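# Plug each funnel's outlet section with its matching plug

## Task

Pipes behind the cover may cross, so first work out which section each funnel's pipe really ends in. Set the red plug on the flat front face of the section fed by the funnel with the red band, and set the blue plug on the flat front face of the section fed by the funnel with the blue band. Both plugs must stay there on their own once the robot lets go. Marbles may be dropped from a short height into the funnels or back into their tray. Nothing except a marble may leave the table, and it is better if no marble does. At the end, open both grippers and pull the arms away.

## Robot and tools

Robot: two Franka FR3 arms, left_arm and right_arm, each with a Robotiq 2F-140 gripper and a wrist camera. Scene frame: origin on the table top midway between the arms, +x out over the table, +z up, left_arm on the +y side. The arms' names are not image sides. Base of left_arm is at (+0.048, +0.344, 0) m and base of right_arm at (+0.057, -0.373, 0) m, both nearly unrotated about z.

execute_actions takes "actions", a list that is empty or has exactly one entry, plus optional "pictures" (true/false). An empty list just reports the present state. An entry with "rows" is a motion of 1 to 15 control steps (each 1/30 s; "steps" defaults to 15). Each row covers one step; if rows run out, the final row keeps being used. An entry with only "steps" (up to 300) is a wait with no new command. A refused call moves nothing.

Every row is one flat list of 20 numbers covering both arms, even if one arm stays still: left_arm's 7 joint targets, then its gripper position, force_limit, speed; then the same 10 for right_arm. Joint numbers are absolute target angles in radians, the same values the Joint positions line prints, in order waist, shoulder, upper arm roll, elbow, forearm roll, wrist pitch, wrist roll. Stated ranges: waist -2.744..2.744, shoulder -1.784..1.784, upper arm roll -2.901..2.901, elbow -3.042..-0.152, forearm roll -2.807..2.807, wrist pitch 0.544..4.517, wrist roll -3.016..3.016. A target more than 0.018 rad beyond a range end, and farther out than the joint's last reported angle, gets the call refused. True ends may sit 0.018 rad either way of these; a target beyond the true end is clipped there and a "joint sent to its limit" note appears (possibly about an earlier motion). No note does not prove there is more room.

Motion is rate limited: each step the commanded angle may lead the measured angle by at most 0.248 rad (waist, shoulder, upper arm roll, elbow), 0.677 (forearm roll), 0.715 (wrist pitch), 1.54 (wrist roll), and if the targets would put the gripper over 70 mm from where it is, all of them are pulled back toward the measured angles. Large moves therefore need several calls. Arms keep heading for the last row sent until they settle or a step is HELD.

Gripper numbers are each in [-1, 1] and are absolute commands, not offsets. position: +1 fully open (140 mm), about -0.8 pads touching, -1 closes until blocked. force_limit: roughly 14 N at -1, 60 N at 0, 107 N at +1. speed: gap change about 30 mm/s at -1, 140 at 0, 250 at +1. To keep a gripper unchanged, repeat its previous three numbers; 0 is a real command. To grip, send -1 and look for object_status 2. Status codes: 0 moving, 1 blocked while opening, 2 blocked while closing, 3 reached target or pads met (a thin part may still be held). To squeeze harder while at 2, raise force_limit and change position slightly (-1 to -0.98 or back). position_measured is in nonlinear counts: 3 fully open, 230 pads together. Fingers point along the gripper's +z and close along its y. end_effector_position is the point between closed pads; fingertips extend about 33 mm past it closed and 9 mm open, and move about 24 mm outward while closing, so keep clearance above surfaces.

Result lines: the state line gives each gripper's end_effector_position (m) and end_effector_quat_wxyz in the scene frame; printed positions can be off, more so at long reach. Joint positions and Joint velocities list each arm's joints in order (rad, rad/s). Joint torques are total drive outputs (nonzero even in free air, with offsets and noise); External joint torques estimate outside load, including friction and held weight, or say "no reading". HELD marks steps where some or all of your row was not sent. "joint command not followed" means a clearance check altered or blocked joint targets; the rest still ran. MOTOR HOT warns of heating from sustained load; OVER-TEMPERATURE FAULT means the arm is braked until it cools.

Faults: if any joint's contact torque reaches its load limit (waist 35, shoulder 35, upper arm roll 32, elbow 30, forearm roll 12, wrist pitch 12, wrist roll 12 N m) or any outside force on the arm, tool or held item reaches 40 N (held weight counts), that arm halts for 10 s and drops the rest of the call. Avoid hard pushing, slamming, drops, slips, and arm-to-arm contact (it can end the scene). Held parts may occasionally be tugged and loose items nudged.

zoom_image: "camera" is cam_high, cam_left_wrist or cam_right_wrist; "region" is [x0, y0, x1, y1] pixels in that camera's latest image, top-left origin, at most 504 by 504. All cameras give 504x504 images; cam_high is wide with strong radial distortion, wrist cameras are about 93-95 degree views mounted near the gripper base and may be offset up to about 51 mm and 29 degrees from nominal. Use zooms to trace the pipes behind the cover and to check plug colours and placement.

read_manual returns only licence texts and moves nothing. finished_scene with "scene" set to the current scene's number ends and grades it, irreversibly; before calling it, release both plugs, open the grippers, move the arms clear and confirm the plugs rest in place. Replying without any tool call also ends things.

Each tool is called after "Call:" as a command line: name --argument value for each argument, lists and objects as JSON in quotes; but a table of rows of numbers goes row by row, as --pt "numbers of a row", without its own name.

## Session

Call:
execute_actions --actions '[]'

Scene clock: 0.00 s of 6600.00 s.
left_arm: end_effector_position=(+0.6183, +0.8677, +0.3217) position_measured=3 object_status=3 end_effector_quat_wxyz=(+0.246, +0.617, +0.208, +0.719) | right_arm: end_effector_position=(+0.6474, -0.1297, +0.2335) position_measured=3 object_status=3 end_effector_quat_wxyz=(-0.270, +0.721, -0.476, +0.426)
Joint positions: left_arm=[ 1.13   0.472 -0.03  -1.95  -2.026  1.763  0.281] | right_arm=[-0.339 -0.102  0.683 -2.429 -1.99   2.709  1.923]
Joint velocities: left_arm=[-0.001 -0.     0.001  0.    -0.001  0.     0.   ] | right_arm=[-0.001  0.001 -0.001  0.001 -0.001  0.     0.001]
Joint torques (N m, as the joint torque sensors report them, + toward a larger angle): no reading
External joint torques (N m, as the arm's controller estimates them; a push from outside toward a larger angle lowers the number): no reading

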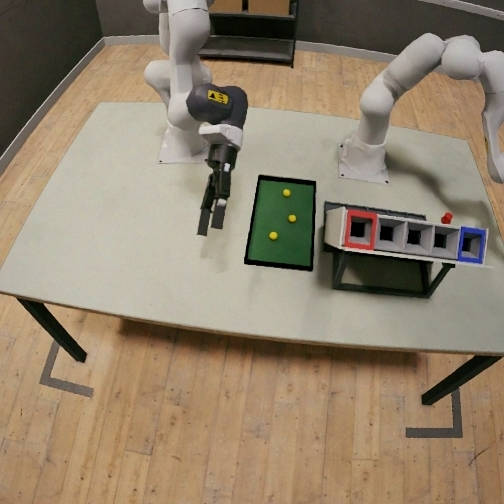

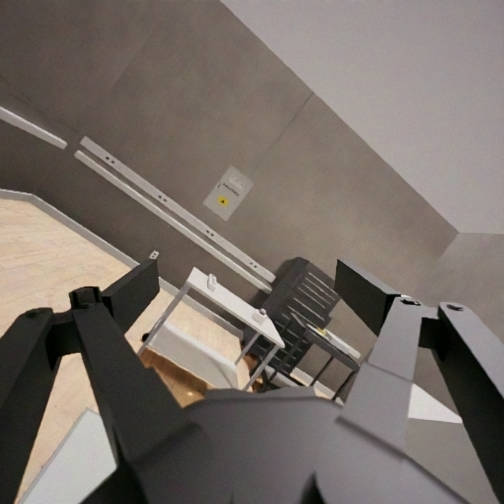

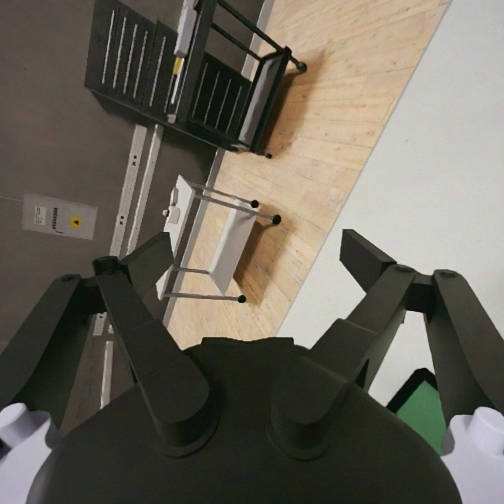

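Call:
zoom_image --camera "cam_high" --region '[230, 130, 504, 320]'

Region (230, 130, 504, 320) of cam_high's 504x504 image, scaled by 1.839, with more detail than that image has; it fills the top 349 rows of this view, and the rest is white.

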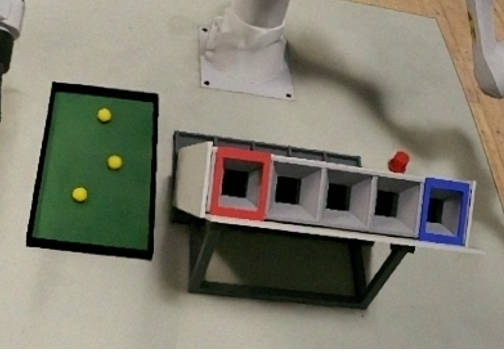

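Call:
execute_actions --actions '[{"rows":[[1.3,-0.3,0,-1.95,-2.026,1.763,0.281,1,0,0,-0.7,-0.4,0.3,-2.4,-1.0,2.3,1.0,1,0,0]],"steps":15}]' --pictures false

Call:
execute_actions --actions '[{"steps":45}]' --pictures false

Call:
execute_actions --actions '[{"rows":[[0.3,-0.9,0,-2.1,0,1.35,0.3,1,0,0,-1.0,-0.6,0,-2.4,0,1.8,0.8,1,0,0]],"steps":15}]' --pictures false

Call:
execute_actions --actions '[{"steps":90}]'

Scene clock: 11.40 s of 6600.00 s.
left_arm: end_effector_position=(+0.5095, +0.9097, +0.5874) position_measured=3 object_status=3 end_effector_quat_wxyz=(+0.087, +0.582, +0.112, +0.801) | right_arm: end_effector_position=(+0.6940, -0.3847, +0.3314) position_measured=3 object_status=3 end_effector_quat_wxyz=(+0.173, -0.528, +0.650, -0.518)
Joint positions: left_arm=[ 1.272  0.089 -0.004 -1.955 -2.026  1.763  0.281] | right_arm=[-0.504 -0.253  0.517 -2.419 -1.622  2.576  1.727]
Joint velocities: left_arm=[ 0.116 -0.904  0.031  0.038 -0.     0.    -0.   ] | right_arm=[-0.365 -0.256 -0.391  0.03   0.769 -0.27  -0.4  ]
Joint torques (N m, as the joint torque sensors report them, + toward a larger angle): left_arm=[ -1.57 -30.45  -2.59  25.38  -1.77  -2.01   0.08] | right_arm=[  2.1  -17.89  -2.36  21.55   1.19  -0.06  -0.21]
External joint torques (N m, as the arm's controller estimates them; a push from outside toward a larger angle lowers the number): left_arm=[ 0.35 -1.27 -0.62  2.95 -0.1   0.18  0.04] | right_arm=[-0.34 -1.23 -1.43 -0.21  0.91 -0.45 -0.17]
Steps of this call (steps 1 to 90: nothing new was sent; then 7.90 s passed at rest; steps 91 to 105: all 15 steps of this action). Readings (joint positions | what the end effector reports):
91: left_arm=[1.138 0.463 -0.034 -1.955 -2.026 1.763 0.281] | right_arm=[-0.342 -0.108 0.679 -2.430 -1.969 2.703 1.910] | left_arm position_measured=3 object_status=3 | right_arm position_measured=3 object_status=3
92: left_arm=[1.149 0.446 -0.034 -1.959 -2.026 1.763 0.281] | right_arm=[-0.351 -0.119 0.671 -2.430 -1.946 2.694 1.897] | left_arm position_measured=3 object_status=3 | right_arm position_measured=3 object_status=3
94: left_arm=[1.175 0.402 -0.030 -1.960 -2.026 1.763 0.281] | right_arm=[-0.372 -0.141 0.650 -2.429 -1.900 2.674 1.870] | left_arm position_measured=3 object_status=3 | right_arm position_measured=3 object_status=3
98: left_arm=[1.224 0.298 -0.018 -1.959 -2.026 1.763 0.281] | right_arm=[-0.419 -0.186 0.604 -2.425 -1.805 2.637 1.819] | left_arm position_measured=3 object_status=3 | right_arm position_measured=3 object_status=3
105: the state above

Scene clock: 12.90 s of 6600.00 s.
left_arm: end_effector_position=(+0.4519, +0.7786, +0.8306) position_measured=3 object_status=3 end_effector_quat_wxyz=(-0.029, +0.539, -0.039, +0.841) | right_arm: end_effector_position=(+0.5436, -0.6689, +0.3756) position_measured=3 object_status=3 end_effector_quat_wxyz=(-0.084, -0.384, +0.800, -0.454)
Joint positions: left_arm=[ 1.298 -0.302 -0.001 -1.949 -2.026  1.761  0.281] | right_arm=[-0.701 -0.398  0.3   -2.4   -1.003  2.303  1.017]
Joint velocities: left_arm=[ 0.    -0.001 -0.    -0.    -0.     0.001 -0.002] | right_arm=[-0.001 -0.002  0.    -0.     0.    -0.001 -0.045]
Joint torques (N m, as the joint torque sensors report them, + toward a larger angle): left_arm=[  1.37 -20.15   0.6   26.3   -2.1   -1.19   0.06] | right_arm=[ -0.19 -17.08  -2.91  23.4    0.97   1.01  -0.01]
External joint torques (N m, as the arm's controller estimates them; a push from outside toward a larger angle lowers the number): left_arm=[ 1.37  1.55  0.02  1.82 -0.11  0.22  0.04] | right_arm=[-0.19  0.    0.48 -0.84  0.75 -0.24  0.01]
Steps of this call (steps 1 to 45: the robot went on to your last target). Readings (joint positions | what the end effector reports):
1: left_arm=[1.276 0.059 -0.003 -1.954 -2.026 1.763 0.281] | right_arm=[-0.516 -0.261 0.503 -2.418 -1.593 2.566 1.713] | left_arm position_measured=3 object_status=3 | right_arm position_measured=3 object_status=3
2: left_arm=[1.279 0.028 -0.002 -1.954 -2.026 1.763 0.281] | right_arm=[-0.528 -0.270 0.490 -2.417 -1.564 2.557 1.697] | left_arm position_measured=3 object_status=3 | right_arm position_measured=3 object_status=3
4: left_arm=[1.284 -0.034 -0.002 -1.953 -2.026 1.763 0.281] | right_arm=[-0.553 -0.288 0.463 -2.415 -1.504 2.537 1.665] | left_arm position_measured=3 object_status=3 | right_arm position_measured=3 object_status=3
8: left_arm=[1.290 -0.159 -0.002 -1.951 -2.026 1.763 0.281] | right_arm=[-0.601 -0.324 0.410 -2.412 -1.376 2.491 1.587] | left_arm position_measured=3 object_status=3 | right_arm position_measured=3 object_status=3
45: the state above

Scene clock: 13.40 s of 6600.00 s.
left_arm: end_effector_position=(+0.5134, +0.5326, +0.7464) position_measured=3 object_status=3 end_effector_quat_wxyz=(+0.054, +0.656, -0.281, +0.699) | right_arm: end_effector_position=(+0.3107, -0.7226, +0.3319) position_measured=3 object_status=3 end_effector_quat_wxyz=(-0.035, +0.026, +0.988, -0.148)
Joint positions: left_arm=[ 1.071 -0.518  0.003 -2.044 -1.55   1.595  0.281] | right_arm=[-0.96  -0.57   0.041 -2.401 -0.261  1.976  0.922]
Joint velocities: left_arm=[-0.516 -0.532 -0.038 -0.12   1.035 -0.318  0.002] | right_arm=[-0.545 -0.344 -0.563  0.004  1.921 -0.955 -0.349]
Joint torques (N m, as the joint torque sensors report them, + toward a larger angle): left_arm=[ -0.07 -11.45   1.99  24.98  -1.64   0.2    0.35] | right_arm=[  6.79 -10.56   6.77  23.99   1.35   2.82  -0.18]
External joint torques (N m, as the arm's controller estimates them; a push from outside toward a larger angle lowers the number): left_arm=[-2.31 -0.91 -0.89  0.77  1.11 -0.56  0.34] | right_arm=[ 0.6  -0.53 -0.07  0.22  1.17 -0.42 -0.15]
Steps of this call (steps 1 to 15: all 15 steps of this action). Readings (joint positions | what the end effector reports):
1: left_arm=[1.289 -0.309 0.004 -1.957 -2.001 1.752 0.281] | right_arm=[-0.706 -0.404 0.296 -2.402 -0.976 2.291 1.014] | left_arm position_measured=3 object_status=3 | right_arm position_measured=3 object_status=3
2: left_arm=[1.278 -0.320 0.006 -1.967 -1.972 1.741 0.281] | right_arm=[-0.717 -0.415 0.284 -2.402 -0.945 2.275 1.010] | left_arm position_measured=3 object_status=3 | right_arm position_measured=3 object_status=3
4: left_arm=[1.251 -0.345 0.007 -1.983 -1.915 1.717 0.281] | right_arm=[-0.747 -0.438 0.255 -2.402 -0.882 2.243 1.002] | left_arm position_measured=3 object_status=3 | right_arm position_measured=3 object_status=3
8: left_arm=[1.191 -0.403 0.006 -2.009 -1.793 1.671 0.281] | right_arm=[-0.816 -0.482 0.186 -2.402 -0.725 2.172 0.984] | left_arm position_measured=3 object_status=3 | right_arm position_measured=3 object_status=3
15: the state above

Scene clock: 16.40 s of 6600.00 s.
left_arm: end_effector_position=(+0.3044, +0.4194, +0.5088) position_measured=3 object_status=3 end_effector_quat_wxyz=(-0.066, +0.703, -0.707, +0.037) | right_arm: end_effector_position=(+0.2981, -0.6554, +0.3146) position_measured=3 object_status=3 end_effector_quat_wxyz=(-0.001, +0.047, +0.999, -0.002)
Joint positions: left_arm=[ 0.302 -0.898 -0.002 -2.099 -0.004  1.353  0.296] | right_arm=[-0.999 -0.598  0.001 -2.4   -0.003  1.802  0.804]
Joint velocities: left_arm=[ 0.     0.    -0.    -0.001  0.    -0.     0.   ] | right_arm=[ 0.002 -0.001  0.001 -0.     0.    -0.    -0.   ]
Joint torques (N m, as the joint torque sensors report them, + toward a larger angle): left_arm=[-1.48  1.52 -0.59 20.81  1.51  2.4   0.25] | right_arm=[ -0.16 -12.38   0.48  23.55   1.45   2.37  -0.03]
External joint torques (N m, as the arm's controller estimates them; a push from outside toward a larger angle lowers the number): left_arm=[-1.49 -0.27  0.09  0.46  0.78 -0.41  0.26] | right_arm=[-0.26 -1.    0.9  -0.81  0.67 -0.08 -0.03]
Steps of this call (steps 1 to 60: the robot went on to your last target; steps 61 to 90: nothing new was sent). Readings (joint positions | what the end effector reports):
1: left_arm=[1.052 -0.537 0.003 -2.048 -1.511 1.585 0.281] | right_arm=[-0.976 -0.581 0.025 -2.401 -0.199 1.945 0.910] | left_arm position_measured=3 object_status=3 | right_arm position_measured=3 object_status=3
2: left_arm=[1.032 -0.556 0.002 -2.052 -1.471 1.575 0.281] | right_arm=[-0.987 -0.588 0.013 -2.400 -0.152 1.919 0.899] | left_arm position_measured=3 object_status=3 | right_arm position_measured=3 object_status=3
4: left_arm=[0.990 -0.597 0.002 -2.060 -1.385 1.554 0.282] | right_arm=[-0.998 -0.596 0.003 -2.400 -0.089 1.880 0.880] | left_arm position_measured=3 object_status=3 | right_arm position_measured=3 object_status=3
8: left_arm=[0.893 -0.689 -0.000 -2.073 -1.190 1.514 0.282] | right_arm=[-0.999 -0.598 0.001 -2.400 -0.031 1.837 0.853] | left_arm position_measured=3 object_status=3 | right_arm position_measured=3 object_status=3
90: the state above
All arms were judged still, so your last target was given up. Only a new action makes them travel on or press farther. Fingers that are still opening or closing keep moving.

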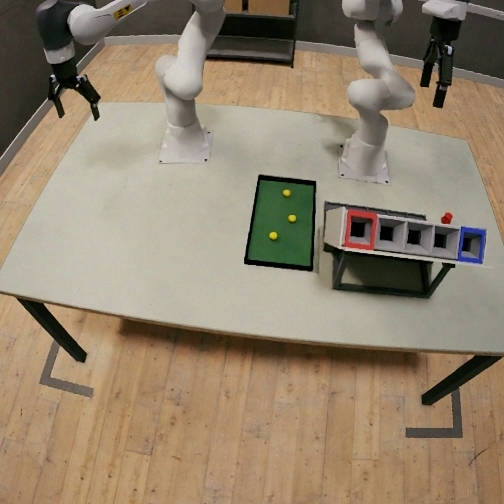

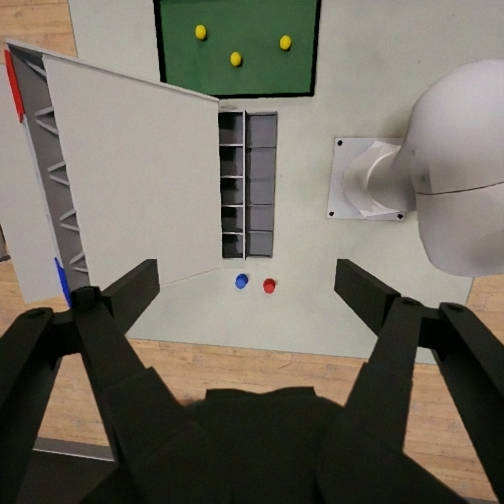

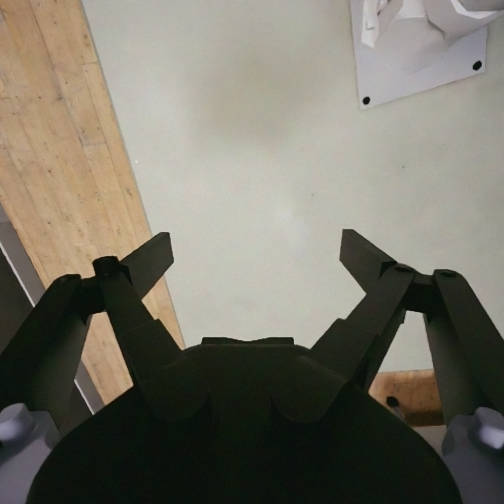

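Call:
execute_actions --actions '[{"rows":[[-0.856,-0.8,0,-2.2,0,1.45,-0.856,0.2,0,0,-1.0,-0.6,0,-2.4,0,1.8,0.8,1,0,0]],"steps":15}]' --pictures false

Call:
execute_actions --actions '[{"steps":25}]' --pictures false

Call:
execute_actions --actions '[{"rows":[[-0.856,-0.476,0,-2.605,0,2.129,-0.856,0.2,0,0,-1.0,-0.6,0,-2.4,0,1.8,0.8,1,0,0]],"steps":15}]' --pictures false

Call:
execute_actions --actions '[{"steps":30}]'

Scene clock: 40.53 s of 6600.00 s.
left_arm: end_effector_position=(+0.2676, +0.1449, +0.4428) position_measured=104 object_status=0 end_effector_quat_wxyz=(+0.003, -0.650, +0.760, -0.018) | right_arm: end_effector_position=(+0.2981, -0.6554, +0.3146) position_measured=3 object_status=3 end_effector_quat_wxyz=(-0.001, +0.047, +0.999, -0.002)
Joint positions: left_arm=[-0.726 -0.796 -0.001 -2.201  0.001  1.442 -0.581] | right_arm=[-0.999 -0.598  0.001 -2.4   -0.003  1.802  0.804]
Joint velocities: left_arm=[-1.746  0.    -0.107  0.001 -0.029  0.043 -0.895] | right_arm=[ 0.001 -0.     0.001 -0.     0.     0.    -0.   ]
Joint torques (N m, as the joint torque sensors report them, + toward a larger angle): left_arm=[ 6.75 -4.59  5.79 25.06  1.3   2.66 -0.22] | right_arm=[ -0.51 -12.1    0.15  23.23   1.46   2.21   0.01]
External joint torques (N m, as the arm's controller estimates them; a push from outside toward a larger angle lowers the number): left_arm=[-2.81  0.11 -0.7   2.2  -0.82  0.36 -0.18] | right_arm=[-0.63 -0.66  0.52 -1.19  0.69 -0.24  0.01]
Steps of this call (steps 1 to 90: nothing new was sent; then 20.63 s passed at rest; steps 91 to 105: all 15 steps of this action). Readings (joint positions | what the end effector reports):
91: left_arm=[0.257 -0.894 0.006 -2.109 -0.000 1.365 0.216] | right_arm=[-0.999 -0.598 0.001 -2.400 -0.003 1.802 0.804] | left_arm position_measured=3 object_status=0 | right_arm position_measured=3 object_status=3
92: left_arm=[0.200 -0.879 0.008 -2.126 0.000 1.377 0.135] | right_arm=[-0.999 -0.598 0.001 -2.400 -0.003 1.802 0.804] | left_arm position_measured=10 object_status=0 | right_arm position_measured=3 object_status=3
94: left_arm=[0.075 -0.842 0.009 -2.160 0.001 1.396 -0.021] | right_arm=[-0.999 -0.598 0.001 -2.400 -0.003 1.802 0.804] | left_arm position_measured=25 object_status=0 | right_arm position_measured=3 object_status=3
98: left_arm=[-0.211 -0.800 0.007 -2.197 0.002 1.422 -0.292] | right_arm=[-0.999 -0.598 0.001 -2.400 -0.003 1.802 0.804] | left_arm position_measured=55 object_status=0 | right_arm position_measured=3 object_status=3
105: the state above

Scene clock: 41.37 s of 6600.00 s.
left_arm: end_effector_position=(+0.2409, +0.1170, +0.4438) position_measured=104 object_status=3 end_effector_quat_wxyz=(+0.001, +0.696, -0.718, +0.022) | right_arm: end_effector_position=(+0.2981, -0.6554, +0.3146) position_measured=3 object_status=3 end_effector_quat_wxyz=(-0.001, +0.047, +0.999, -0.002)
Joint positions: left_arm=[-0.854 -0.798 -0.002 -2.201 -0.     1.447 -0.834] | right_arm=[-0.999 -0.598  0.001 -2.4   -0.003  1.802  0.804]
Joint velocities: left_arm=[-0.    -0.    -0.001  0.001  0.    -0.    -0.059] | right_arm=[-0.     0.    -0.001 -0.001  0.     0.    -0.   ]
Joint torques (N m, as the joint torque sensors report them, + toward a larger angle): left_arm=[-1.62 -3.05 -0.15 24.19  0.86  3.05 -0.04] | right_arm=[ -0.3  -12.39   0.66  23.56   1.35   2.31  -0.13]
External joint torques (N m, as the arm's controller estimates them; a push from outside toward a larger angle lowers the number): left_arm=[-1.59  0.26  0.55  1.67  0.04  0.42 -0.04] | right_arm=[-0.23 -1.02  1.27 -0.78  0.59 -0.14 -0.13]
Steps of this call (steps 1 to 25: the robot went on to your last target). Readings (joint positions | what the end effector reports):
1: left_arm=[-0.773 -0.796 -0.005 -2.201 -0.000 1.443 -0.609] | right_arm=[-0.999 -0.598 0.001 -2.400 -0.003 1.802 0.804] | left_arm position_measured=104 object_status=0 | right_arm position_measured=3 object_status=3
2: left_arm=[-0.803 -0.796 -0.008 -2.201 -0.000 1.444 -0.634] | right_arm=[-0.999 -0.598 0.001 -2.400 -0.003 1.802 0.804] | left_arm position_measured=104 object_status=0 | right_arm position_measured=3 object_status=3
4: left_arm=[-0.834 -0.797 -0.008 -2.201 -0.000 1.445 -0.677] | right_arm=[-0.999 -0.598 0.001 -2.400 -0.003 1.802 0.804] | left_arm position_measured=104 object_status=0 | right_arm position_measured=3 object_status=3
8: left_arm=[-0.851 -0.798 -0.004 -2.201 -0.000 1.446 -0.739] | right_arm=[-0.999 -0.598 0.001 -2.400 -0.003 1.802 0.804] | left_arm position_measured=104 object_status=3 | right_arm position_measured=3 object_status=3
25: the state above

Scene clock: 41.87 s of 6600.00 s.
left_arm: end_effector_position=(+0.2736, +0.0788, +0.1937) position_measured=104 object_status=3 end_effector_quat_wxyz=(-0.004, +0.698, -0.713, -0.059) | right_arm: end_effector_position=(+0.2981, -0.6554, +0.3146) position_measured=3 object_status=3 end_effector_quat_wxyz=(-0.001, +0.047, +0.999, -0.002)
Joint positions: left_arm=[-0.854 -0.475 -0.002 -2.599 -0.     2.004 -0.844] | right_arm=[-0.999 -0.598  0.001 -2.4   -0.003  1.802  0.804]
Joint velocities: left_arm=[-0.001  0.142  0.001 -0.226  0.001  0.691 -0.025] | right_arm=[ 0.    -0.    -0.    -0.     0.001  0.001  0.001]
Joint torques (N m, as the joint torque sensors report them, + toward a larger angle): left_arm=[ -1.38 -20.56   0.64  31.7    0.84   3.63  -0.09] | right_arm=[ -0.61 -13.     0.07  23.23   1.39   2.27   0.04]
External joint torques (N m, as the arm's controller estimates them; a push from outside toward a larger angle lowers the number): left_arm=[-1.36  2.57  1.09  0.84  0.03  0.4  -0.09] | right_arm=[-0.63 -1.61  0.58 -1.17  0.62 -0.19  0.04]
Steps of this call (steps 1 to 15: all 15 steps of this action). Readings (joint positions | what the end effector reports):
1: left_arm=[-0.854 -0.792 -0.002 -2.213 -0.000 1.483 -0.835] | right_arm=[-0.999 -0.598 0.001 -2.400 -0.003 1.802 0.804] | left_arm position_measured=104 object_status=3 | right_arm position_measured=3 object_status=3
2: left_arm=[-0.854 -0.775 -0.002 -2.232 -0.000 1.521 -0.835] | right_arm=[-0.999 -0.598 0.001 -2.400 -0.003 1.802 0.804] | left_arm position_measured=104 object_status=3 | right_arm position_measured=3 object_status=3
4: left_arm=[-0.854 -0.726 -0.002 -2.281 -0.000 1.595 -0.836] | right_arm=[-0.999 -0.598 0.001 -2.400 -0.003 1.802 0.804] | left_arm position_measured=104 object_status=3 | right_arm position_measured=3 object_status=3
8: left_arm=[-0.854 -0.618 -0.002 -2.404 -0.000 1.737 -0.837] | right_arm=[-0.999 -0.598 0.001 -2.400 -0.003 1.802 0.804] | left_arm position_measured=104 object_status=3 | right_arm position_measured=3 object_status=3
15: the state above

Scene clock: 42.87 s of 6600.00 s.
left_arm: end_effector_position=(+0.2970, +0.0513, +0.1985) position_measured=104 object_status=3 end_effector_quat_wxyz=(-0.000, +0.702, -0.712, -0.003) | right_arm: end_effector_position=(+0.2981, -0.6554, +0.3146) position_measured=3 object_status=3 end_effector_quat_wxyz=(-0.001, +0.047, +0.999, -0.002)
Joint positions: left_arm=[-0.854 -0.474 -0.002 -2.605 -0.     2.126 -0.852] | right_arm=[-0.999 -0.598  0.001 -2.4   -0.003  1.802  0.804]
Joint velocities: left_arm=[-0.001  0.001  0.    -0.001 -0.001  0.002  0.   ] | right_arm=[ 0.001 -0.     0.     0.     0.001  0.001  0.   ]
Joint torques (N m, as the joint torque sensors report them, + toward a larger angle): left_arm=[ -1.63 -15.68   0.85  25.51   0.63   2.78  -0.06] | right_arm=[ -0.54 -11.82  -0.27  24.28   1.25   2.3    0.07]
External joint torques (N m, as the arm's controller estimates them; a push from outside toward a larger angle lowers the number): left_arm=[-1.63 -1.05  1.26  2.04 -0.08  0.28 -0.06] | right_arm=[-0.62 -0.41  0.18 -0.11  0.48 -0.16  0.07]
Steps of this call (steps 1 to 30: the robot went on to your last target). Readings (joint positions | what the end effector reports):
1: left_arm=[-0.854 -0.473 -0.002 -2.604 -0.000 2.025 -0.845] | right_arm=[-0.999 -0.598 0.001 -2.400 -0.003 1.802 0.804] | left_arm position_measured=104 object_status=3 | right_arm position_measured=3 object_status=3
2: left_arm=[-0.854 -0.473 -0.002 -2.605 -0.000 2.043 -0.846] | right_arm=[-0.999 -0.598 0.001 -2.400 -0.003 1.802 0.804] | left_arm position_measured=104 object_status=3 | right_arm position_measured=3 object_status=3
4: left_arm=[-0.854 -0.473 -0.002 -2.605 -0.000 2.070 -0.847] | right_arm=[-0.999 -0.598 0.001 -2.400 -0.003 1.802 0.804] | left_arm position_measured=104 object_status=3 | right_arm position_measured=3 object_status=3
8: left_arm=[-0.854 -0.474 -0.002 -2.605 -0.000 2.101 -0.849] | right_arm=[-0.999 -0.598 0.001 -2.400 -0.003 1.802 0.804] | left_arm position_measured=104 object_status=3 | right_arm position_measured=3 object_status=3
30: the state above
All arms were judged still, so your last target was given up. Only a new action makes them travel on or press farther. Fingers that are still opening or closing keep moving.

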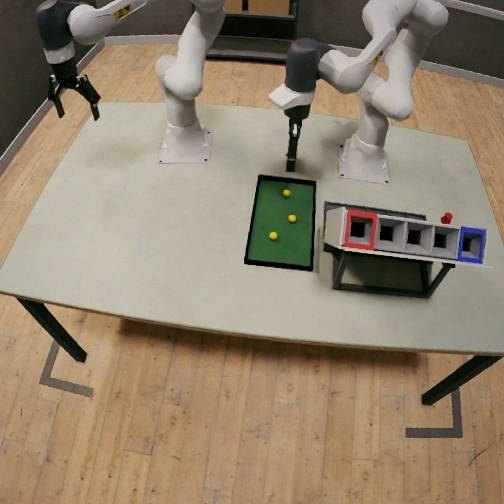

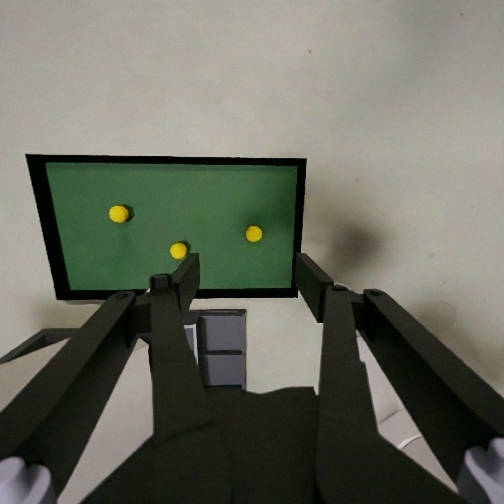

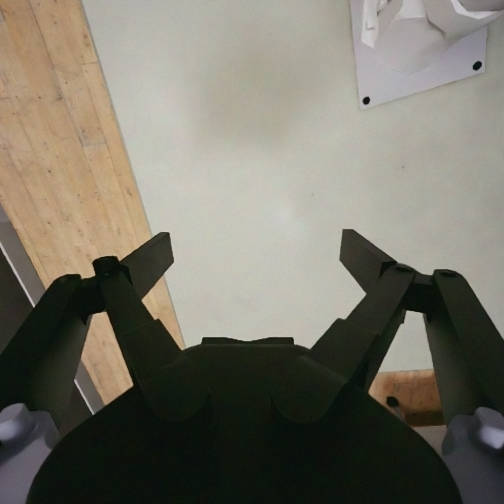

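Call:
execute_actions --actions '[{"rows":[[-0.86,-0.44,0,-2.64,0,2.2,-0.86,-0.1,0,0,-1.0,-0.6,0,-2.4,0,1.8,0.8,1,0,0],[-0.86,-0.44,0,-2.64,0,2.2,-0.86,-0.1,0,0,-1.0,-0.6,0,-2.4,0,1.8,0.8,1,0,0],[-0.86,-0.44,0,-2.64,0,2.2,-0.86,-0.1,0,0,-1.0,-0.6,0,-2.4,0,1.8,0.8,1,0,0],[-0.867,-0.4,0,-2.675,0,2.3,-0.87,-0.1,0,0,-1.0,-0.6,0,-2.4,0,1.8,0.8,1,0,0],[-0.867,-0.4,0,-2.675,0,2.3,-0.87,-0.1,0,0,-1.0,-0.6,0,-2.4,0,1.8,0.8,1,0,0],[-0.867,-0.4,0,-2.675,0,2.3,-0.87,-0.1,0,0,-1.0,-0.6,0,-2.4,0,1.8,0.8,1,0,0],[-0.873,-0.326,0,-2.735,0,2.409,-0.873,-0.1,0,0,-1.0,-0.6,0,-2.4,0,1.8,0.8,1,0,0]],"steps":15}]' --pictures false

Call:
execute_actions --actions '[{"steps":15}]'

Scene clock: 51.50 s of 6600.00 s.
left_arm: end_effector_position=(+0.2837, +0.0578, +0.1067) position_measured=141 object_status=3 end_effector_quat_wxyz=(-0.002, +0.701, -0.713, -0.018) | right_arm: end_effector_position=(+0.2981, -0.6554, +0.3146) position_measured=3 object_status=3 end_effector_quat_wxyz=(-0.001, +0.047, +0.999, -0.002)
Joint positions: left_arm=[-0.871 -0.326 -0.001 -2.736 -0.     2.373 -0.864] | right_arm=[-0.999 -0.598  0.001 -2.4   -0.003  1.802  0.804]
Joint velocities: left_arm=[-0.001 -0.002  0.002  0.     0.003  0.204 -0.014] | right_arm=[ 0.     0.002  0.    -0.     0.     0.    -0.001]
Joint torques (N m, as the joint torque sensors report them, + toward a larger angle): left_arm=[ -0.99 -16.88  -0.04  23.78   0.54   2.85  -0.16] | right_arm=[ -0.84 -12.02  -0.03  23.4    1.26   2.29   0.08]
External joint torques (N m, as the arm's controller estimates them; a push from outside toward a larger angle lowers the number): left_arm=[-1.04  0.3   0.2   3.11 -0.01  0.51 -0.16] | right_arm=[-0.88 -0.77  0.45 -0.92  0.49 -0.15  0.08]
Steps of this call (steps 1 to 90: nothing new was sent; then 5.13 s passed at rest; steps 91 to 105: all 15 steps of this action). Readings (joint positions | what the end effector reports):
91: left_arm=[-0.855 -0.470 -0.001 -2.610 -0.000 2.140 -0.852] | right_arm=[-0.999 -0.598 0.001 -2.400 -0.003 1.802 0.804] | left_arm position_measured=104 object_status=0 | right_arm position_measured=3 object_status=3
92: left_arm=[-0.856 -0.463 -0.001 -2.618 -0.000 2.151 -0.853] | right_arm=[-0.999 -0.598 0.001 -2.400 -0.003 1.802 0.804] | left_arm position_measured=110 object_status=0 | right_arm position_measured=3 object_status=3
94: left_arm=[-0.859 -0.444 -0.001 -2.636 -0.000 2.184 -0.854] | right_arm=[-0.999 -0.598 0.001 -2.400 -0.003 1.802 0.804] | left_arm position_measured=126 object_status=0 | right_arm position_measured=3 object_status=3
98: left_arm=[-0.867 -0.376 -0.001 -2.692 -0.000 2.283 -0.859] | right_arm=[-0.999 -0.598 0.001 -2.400 -0.003 1.802 0.804] | left_arm position_measured=141 object_status=0 | right_arm position_measured=3 object_status=3
105: the state above

Scene clock: 52.00 s of 6600.00 s.
left_arm: end_effector_position=(+0.2902, +0.0499, +0.1092) position_measured=141 object_status=3 end_effector_quat_wxyz=(-0.000, +0.702, -0.712, -0.003) | right_arm: end_effector_position=(+0.2981, -0.6554, +0.3146) position_measured=3 object_status=3 end_effector_quat_wxyz=(-0.001, +0.047, +0.999, -0.002)
Joint positions: left_arm=[-0.871 -0.326 -0.001 -2.736 -0.     2.405 -0.868] | right_arm=[-0.999 -0.598  0.001 -2.4   -0.003  1.802  0.804]
Joint velocities: left_arm=[ 0.002  0.    -0.     0.    -0.     0.011 -0.002] | right_arm=[ 0.    -0.001  0.001  0.001  0.001  0.001  0.   ]
Joint torques (N m, as the joint torque sensors report them, + toward a larger angle): left_arm=[ -1.86 -16.84  -0.08  22.99   0.64   2.98  -0.16] | right_arm=[ -0.16 -11.85  -0.32  23.76   1.38   2.26  -0.02]
External joint torques (N m, as the arm's controller estimates them; a push from outside toward a larger angle lowers the number): left_arm=[-1.92  0.52  0.17  1.96  0.08  0.47 -0.16] | right_arm=[-0.17 -0.39  0.19 -0.65  0.61 -0.2  -0.02]
Steps of this call (steps 1 to 15: the robot went on to your last target). Readings (joint positions | what the end effector reports):
1: left_arm=[-0.871 -0.326 -0.001 -2.736 -0.000 2.379 -0.865] | right_arm=[-0.999 -0.598 0.001 -2.400 -0.003 1.802 0.804] | left_arm position_measured=141 object_status=3 | right_arm position_measured=3 object_status=3
2: left_arm=[-0.871 -0.326 -0.001 -2.736 -0.000 2.384 -0.865] | right_arm=[-0.999 -0.598 0.001 -2.400 -0.003 1.802 0.804] | left_arm position_measured=141 object_status=3 | right_arm position_measured=3 object_status=3
4: left_arm=[-0.871 -0.326 -0.001 -2.736 -0.000 2.391 -0.866] | right_arm=[-0.999 -0.598 0.001 -2.400 -0.003 1.802 0.804] | left_arm position_measured=141 object_status=3 | right_arm position_measured=3 object_status=3
8: left_arm=[-0.871 -0.326 -0.001 -2.736 -0.000 2.400 -0.867] | right_arm=[-0.999 -0.598 0.001 -2.400 -0.003 1.802 0.804] | left_arm position_measured=141 object_status=3 | right_arm position_measured=3 object_status=3
15: the state above

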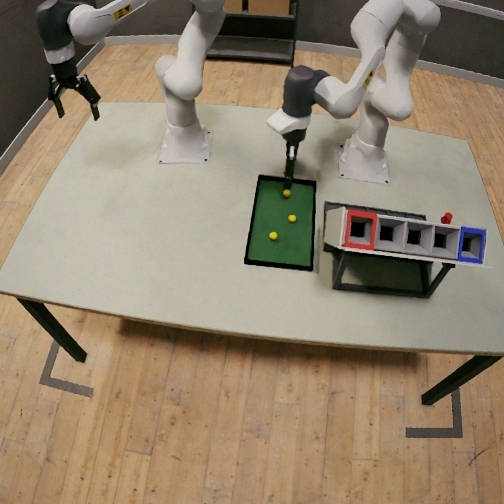

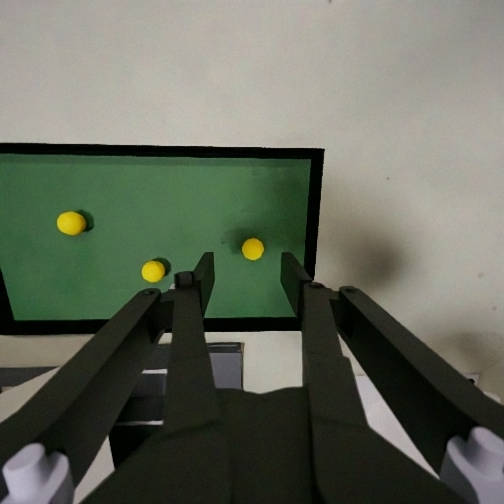

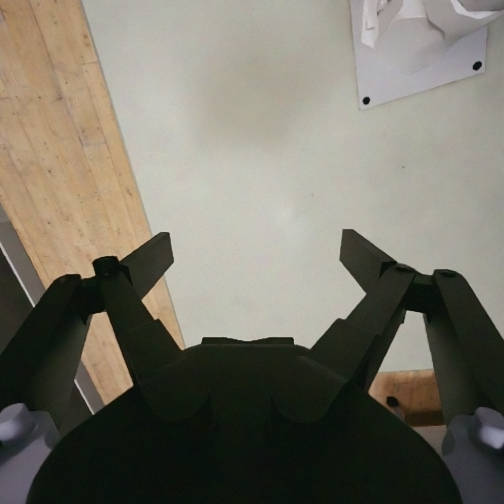

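Call:
execute_actions --actions '[{"rows":[[-0.88,-0.29,0,-2.746,0,2.48,-0.88,-0.1,0,0,-1.0,-0.6,0,-2.4,0,1.8,0.8,1,0,0],[-0.88,-0.29,0,-2.746,0,2.48,-0.88,-0.1,0,0,-1.0,-0.6,0,-2.4,0,1.8,0.8,1,0,0],[-0.88,-0.29,0,-2.746,0,2.48,-0.88,-0.1,0,0,-1.0,-0.6,0,-2.4,0,1.8,0.8,1,0,0],[-0.884,-0.245,0,-2.758,0,2.56,-0.884,-0.1,0,0,-1.0,-0.6,0,-2.4,0,1.8,0.8,1,0,0],[-0.884,-0.245,0,-2.758,0,2.56,-0.884,-0.1,0,0,-1.0,-0.6,0,-2.4,0,1.8,0.8,1,0,0],[-0.884,-0.245,0,-2.758,0,2.56,-0.884,-0.1,0,0,-1.0,-0.6,0,-2.4,0,1.8,0.8,1,0,0],[-0.884,-0.2,0,-2.768,0,2.61,-0.884,-0.1,0,0,-1.0,-0.6,0,-2.4,0,1.8,0.8,1,0,0],[-0.884,-0.2,0,-2.768,0,2.61,-0.884,-0.1,0,0,-1.0,-0.6,0,-2.4,0,1.8,0.8,1,0,0],[-0.884,-0.2,0,-2.768,0,2.61,-0.884,-0.1,0,0,-1.0,-0.6,0,-2.4,0,1.8,0.8,1,0,0],[-0.884,-0.154,0,-2.777,0,2.626,-0.884,-0.1,0,0,-1.0,-0.6,0,-2.4,0,1.8,0.8,1,0,0]],"steps":15}]' --pictures false

Call:
execute_actions --actions '[{"steps":10}]'

Call:
execute_actions --actions '[{"rows":[[-0.884,-0.154,0,-2.777,0,2.626,-0.884,-1,-0.6,-0.5,-1.0,-0.6,0,-2.4,0,1.8,0.8,1,0,0]],"steps":15}]' --pictures false

Call:
execute_actions --actions '[{"steps":10}]'

Scene clock: 63.17 s of 6600.00 s.
left_arm: end_effector_position=(+0.2834, +0.0518, +0.0457) position_measured=141 object_status=3 end_effector_quat_wxyz=(-0.001, +0.702, -0.712, -0.011) | right_arm: end_effector_position=(+0.2981, -0.6554, +0.3146) position_measured=3 object_status=3 end_effector_quat_wxyz=(-0.001, +0.047, +0.999, -0.002)
Joint positions: left_arm=[-0.882 -0.157 -0.    -2.777 -0.     2.597 -0.878] | right_arm=[-0.999 -0.599  0.001 -2.4   -0.003  1.802  0.804]
Joint velocities: left_arm=[ 0.001  0.058  0.001 -0.011  0.001  0.144 -0.007] | right_arm=[ 0.     0.     0.     0.001  0.    -0.003 -0.   ]
Joint torques (N m, as the joint torque sensors report them, + toward a larger angle): left_arm=[ -1.6  -21.97  -0.38  19.74   0.45   3.06  -0.04] | right_arm=[ -0.4  -12.38  -0.46  23.39   1.41   2.36  -0.11]
External joint torques (N m, as the arm's controller estimates them; a push from outside toward a larger angle lowers the number): left_arm=[-1.65  0.65 -0.29 -0.01  0.03  0.28 -0.04] | right_arm=[-0.43 -0.96  0.03 -1.01  0.64 -0.1  -0.11]
Steps of this call (steps 1 to 15: the robot went on to your last target; steps 16 to 90: nothing new was sent; then 7.67 s passed at rest; steps 91 to 105: all 15 steps of this action). Readings (joint positions | what the end effector reports):
91: left_arm=[-0.872 -0.320 -0.000 -2.736 -0.000 2.419 -0.870] | right_arm=[-0.999 -0.599 0.001 -2.400 -0.003 1.802 0.804] | left_arm position_measured=141 object_status=3 | right_arm position_measured=3 object_status=3
92: left_arm=[-0.874 -0.312 -0.000 -2.738 -0.000 2.430 -0.870] | right_arm=[-0.999 -0.599 0.001 -2.400 -0.003 1.802 0.804] | left_arm position_measured=141 object_status=3 | right_arm position_measured=3 object_status=3
94: left_arm=[-0.877 -0.291 -0.000 -2.743 -0.000 2.459 -0.872] | right_arm=[-0.999 -0.599 0.001 -2.400 -0.003 1.802 0.804] | left_arm position_measured=141 object_status=3 | right_arm position_measured=3 object_status=3
98: left_arm=[-0.881 -0.232 -0.000 -2.758 -0.000 2.529 -0.875] | right_arm=[-0.999 -0.599 0.001 -2.400 -0.003 1.802 0.804] | left_arm position_measured=141 object_status=3 | right_arm position_measured=3 object_status=3
105: the state above

Scene clock: 63.50 s of 6600.00 s.
left_arm: end_effector_position=(+0.2876, +0.0466, +0.0471) position_measured=141 object_status=3 end_effector_quat_wxyz=(+0.000, +0.703, -0.712, -0.001) | right_arm: end_effector_position=(+0.2981, -0.6554, +0.3146) position_measured=3 object_status=3 end_effector_quat_wxyz=(-0.001, +0.047, +0.999, -0.002)
Joint positions: left_arm=[-0.882 -0.156 -0.    -2.778 -0.     2.62  -0.879] | right_arm=[-0.999 -0.599  0.001 -2.4   -0.003  1.802  0.804]
Joint velocities: left_arm=[ 0.    -0.001  0.001 -0.    -0.     0.022 -0.001] | right_arm=[-0.     0.001 -0.001  0.     0.001  0.001  0.   ]
Joint torques (N m, as the joint torque sensors report them, + toward a larger angle): left_arm=[ -1.62 -19.03  -0.26  20.35   0.41   2.94   0.03] | right_arm=[ -0.32 -12.2   -0.57  23.64   1.36   2.25   0.02]
External joint torques (N m, as the arm's controller estimates them; a push from outside toward a larger angle lowers the number): left_arm=[-1.65  1.43 -0.13  2.26  0.    0.43  0.03] | right_arm=[-0.29 -0.88  0.   -0.7   0.6  -0.2   0.02]
Steps of this call (steps 1 to 10: the robot went on to your last target). Readings (joint positions | what the end effector reports):
1: left_arm=[-0.882 -0.156 -0.000 -2.778 -0.000 2.602 -0.878] | right_arm=[-0.999 -0.599 0.001 -2.400 -0.003 1.802 0.804] | left_arm position_measured=141 object_status=3 | right_arm position_measured=3 object_status=3
2: left_arm=[-0.882 -0.156 -0.000 -2.778 -0.000 2.605 -0.878] | right_arm=[-0.999 -0.599 0.001 -2.400 -0.003 1.802 0.804] | left_arm position_measured=141 object_status=3 | right_arm position_measured=3 object_status=3
4: left_arm=[-0.882 -0.156 -0.000 -2.778 -0.000 2.611 -0.878] | right_arm=[-0.999 -0.599 0.001 -2.400 -0.003 1.802 0.804] | left_arm position_measured=141 object_status=3 | right_arm position_measured=3 object_status=3
8: left_arm=[-0.882 -0.156 -0.000 -2.778 -0.000 2.618 -0.879] | right_arm=[-0.999 -0.599 0.001 -2.400 -0.003 1.802 0.804] | left_arm position_measured=141 object_status=3 | right_arm position_measured=3 object_status=3
10: the state above

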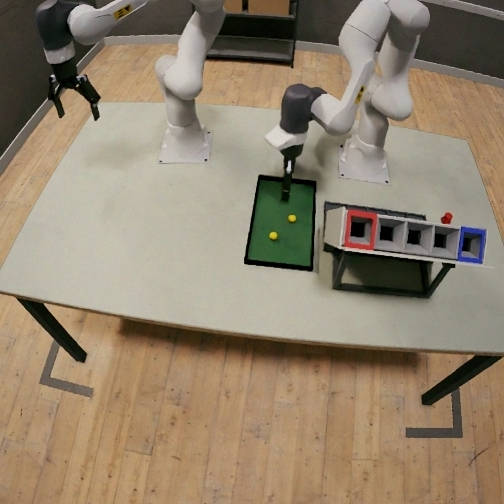

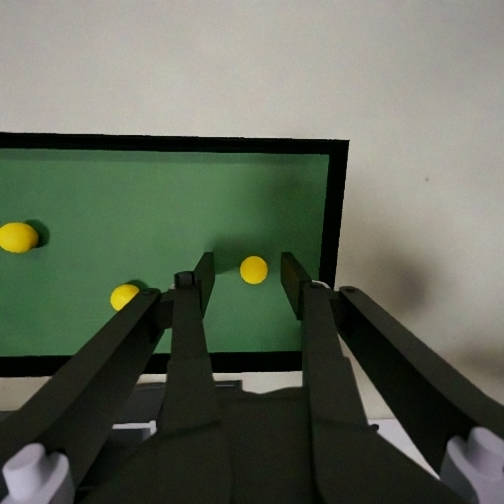

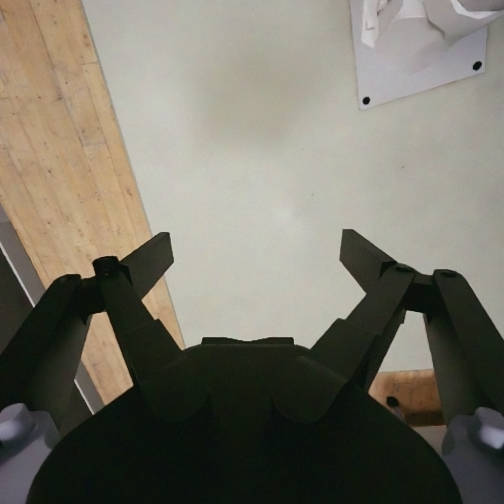

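Scene clock: 64.00 s of 6600.00 s.
left_arm: end_effector_position=(+0.2883, +0.0457, +0.0473) position_measured=198 object_status=0 end_effector_quat_wxyz=(+0.000, +0.703, -0.711, +0.001) | right_arm: end_effector_position=(+0.2981, -0.6554, +0.3147) position_measured=3 object_status=3 end_effector_quat_wxyz=(-0.001, +0.047, +0.999, -0.002)
Joint positions: left_arm=[-0.882 -0.156 -0.    -2.778 -0.     2.623 -0.88 ] | right_arm=[-0.999 -0.599  0.001 -2.4   -0.003  1.802  0.804]
Joint velocities: left_arm=[-0.002  0.001  0.002 -0.    -0.001  0.001  0.   ] | right_arm=[-0.    -0.    -0.     0.001 -0.001  0.001 -0.   ]
Joint torques (N m, as the joint torque sensors report them, + toward a larger angle): left_arm=[ -1.05 -18.28   0.02  20.27   0.37   2.97  -0.08] | right_arm=[ -0.41 -11.71  -0.38  23.62   1.37   2.21   0.  ]
External joint torques (N m, as the arm's controller estimates them; a push from outside toward a larger angle lowers the number): left_arm=[-1.06  2.16  0.16  2.15 -0.04  0.44 -0.08] | right_arm=[-0.44 -0.27  0.11 -0.81  0.6  -0.25  0.  ]
Steps of this call (steps 1 to 15: all 15 steps of this action). Readings (joint positions | what the end effector reports):
1: left_arm=[-0.882 -0.156 -0.000 -2.778 -0.000 2.620 -0.879] | right_arm=[-0.999 -0.599 0.001 -2.400 -0.003 1.802 0.804] | left_arm position_measured=141 object_status=0 | right_arm position_measured=3 object_status=3
2: left_arm=[-0.882 -0.156 -0.000 -2.778 -0.000 2.621 -0.879] | right_arm=[-0.999 -0.599 0.001 -2.400 -0.003 1.802 0.804] | left_arm position_measured=145 object_status=0 | right_arm position_measured=3 object_status=3
4: left_arm=[-0.882 -0.156 -0.000 -2.778 -0.000 2.622 -0.879] | right_arm=[-0.999 -0.599 0.001 -2.400 -0.003 1.802 0.804] | left_arm position_measured=155 object_status=0 | right_arm position_measured=3 object_status=3
8: left_arm=[-0.882 -0.156 -0.000 -2.778 -0.000 2.623 -0.880] | right_arm=[-0.999 -0.599 0.001 -2.400 -0.003 1.802 0.804] | left_arm position_measured=173 object_status=0 | right_arm position_measured=3 object_status=3
15: the state above

Scene clock: 64.33 s of 6600.00 s.
left_arm: end_effector_position=(+0.2883, +0.0457, +0.0473) position_measured=198 object_status=2 end_effector_quat_wxyz=(+0.000, +0.703, -0.711, +0.001) | right_arm: end_effector_position=(+0.2981, -0.6554, +0.3147) position_measured=3 object_status=3 end_effector_quat_wxyz=(-0.001, +0.047, +0.999, -0.002)
Joint positions: left_arm=[-0.882 -0.156 -0.    -2.778 -0.     2.623 -0.88 ] | right_arm=[-0.999 -0.599  0.001 -2.4   -0.003  1.802  0.804]
Joint velocities: left_arm=[-0.     0.001 -0.     0.001 -0.001  0.001  0.001] | right_arm=[-0.001 -0.    -0.    -0.001  0.    -0.    -0.002]
Joint torques (N m, as the joint torque sensors report them, + toward a larger angle): left_arm=[ -1.31 -18.99  -0.2   19.54   0.34   2.9   -0.08] | right_arm=[ -0.65 -11.99   0.04  23.1    1.41   2.29   0.04]
External joint torques (N m, as the arm's controller estimates them; a push from outside toward a larger angle lowers the number): left_arm=[-1.26  1.47 -0.01  1.41 -0.07  0.37 -0.08] | right_arm=[-0.59 -0.69  0.63 -1.23  0.65 -0.15  0.05]
Steps of this call (steps 1 to 10: the robot went on to your last target). Readings (joint positions | what the end effector reports):
1: left_arm=[-0.882 -0.156 -0.000 -2.778 -0.000 2.623 -0.880] | right_arm=[-0.999 -0.599 0.001 -2.400 -0.003 1.802 0.804] | left_arm position_measured=198 object_status=0 | right_arm position_measured=3 object_status=3
2: left_arm=[-0.882 -0.156 -0.000 -2.778 -0.000 2.623 -0.880] | right_arm=[-0.999 -0.599 0.001 -2.400 -0.003 1.802 0.804] | left_arm position_measured=198 object_status=0 | right_arm position_measured=3 object_status=3
4: left_arm=[-0.882 -0.156 -0.000 -2.778 -0.000 2.623 -0.880] | right_arm=[-0.999 -0.599 0.001 -2.400 -0.003 1.802 0.804] | left_arm position_measured=198 object_status=2 | right_arm position_measured=3 object_status=3
8: left_arm=[-0.882 -0.156 -0.000 -2.778 -0.000 2.623 -0.880] | right_arm=[-0.999 -0.599 0.001 -2.400 -0.003 1.802 0.804] | left_arm position_measured=198 object_status=2 | right_arm position_measured=3 object_status=3
10: the state above

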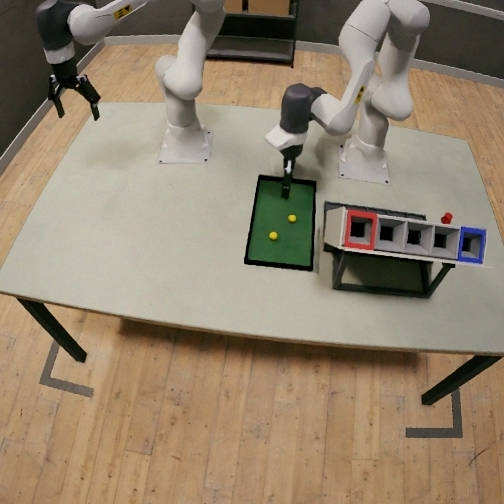

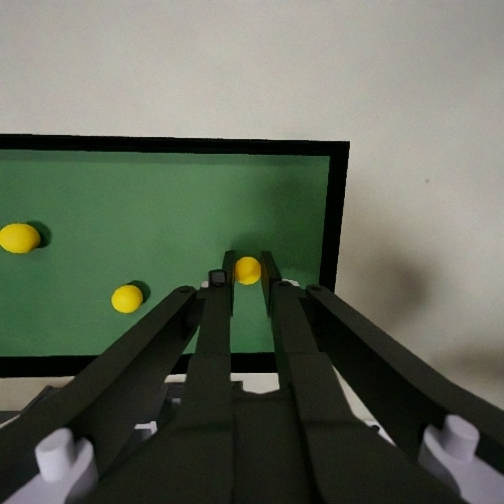

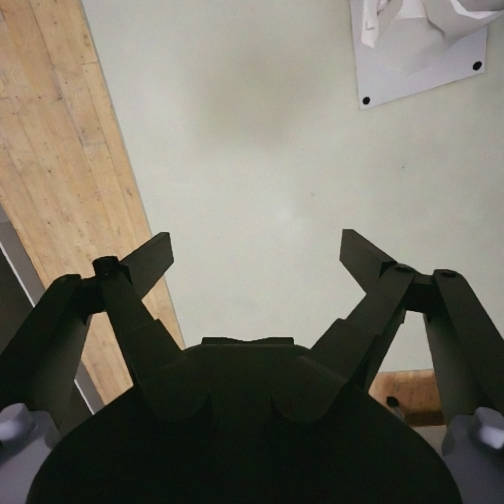

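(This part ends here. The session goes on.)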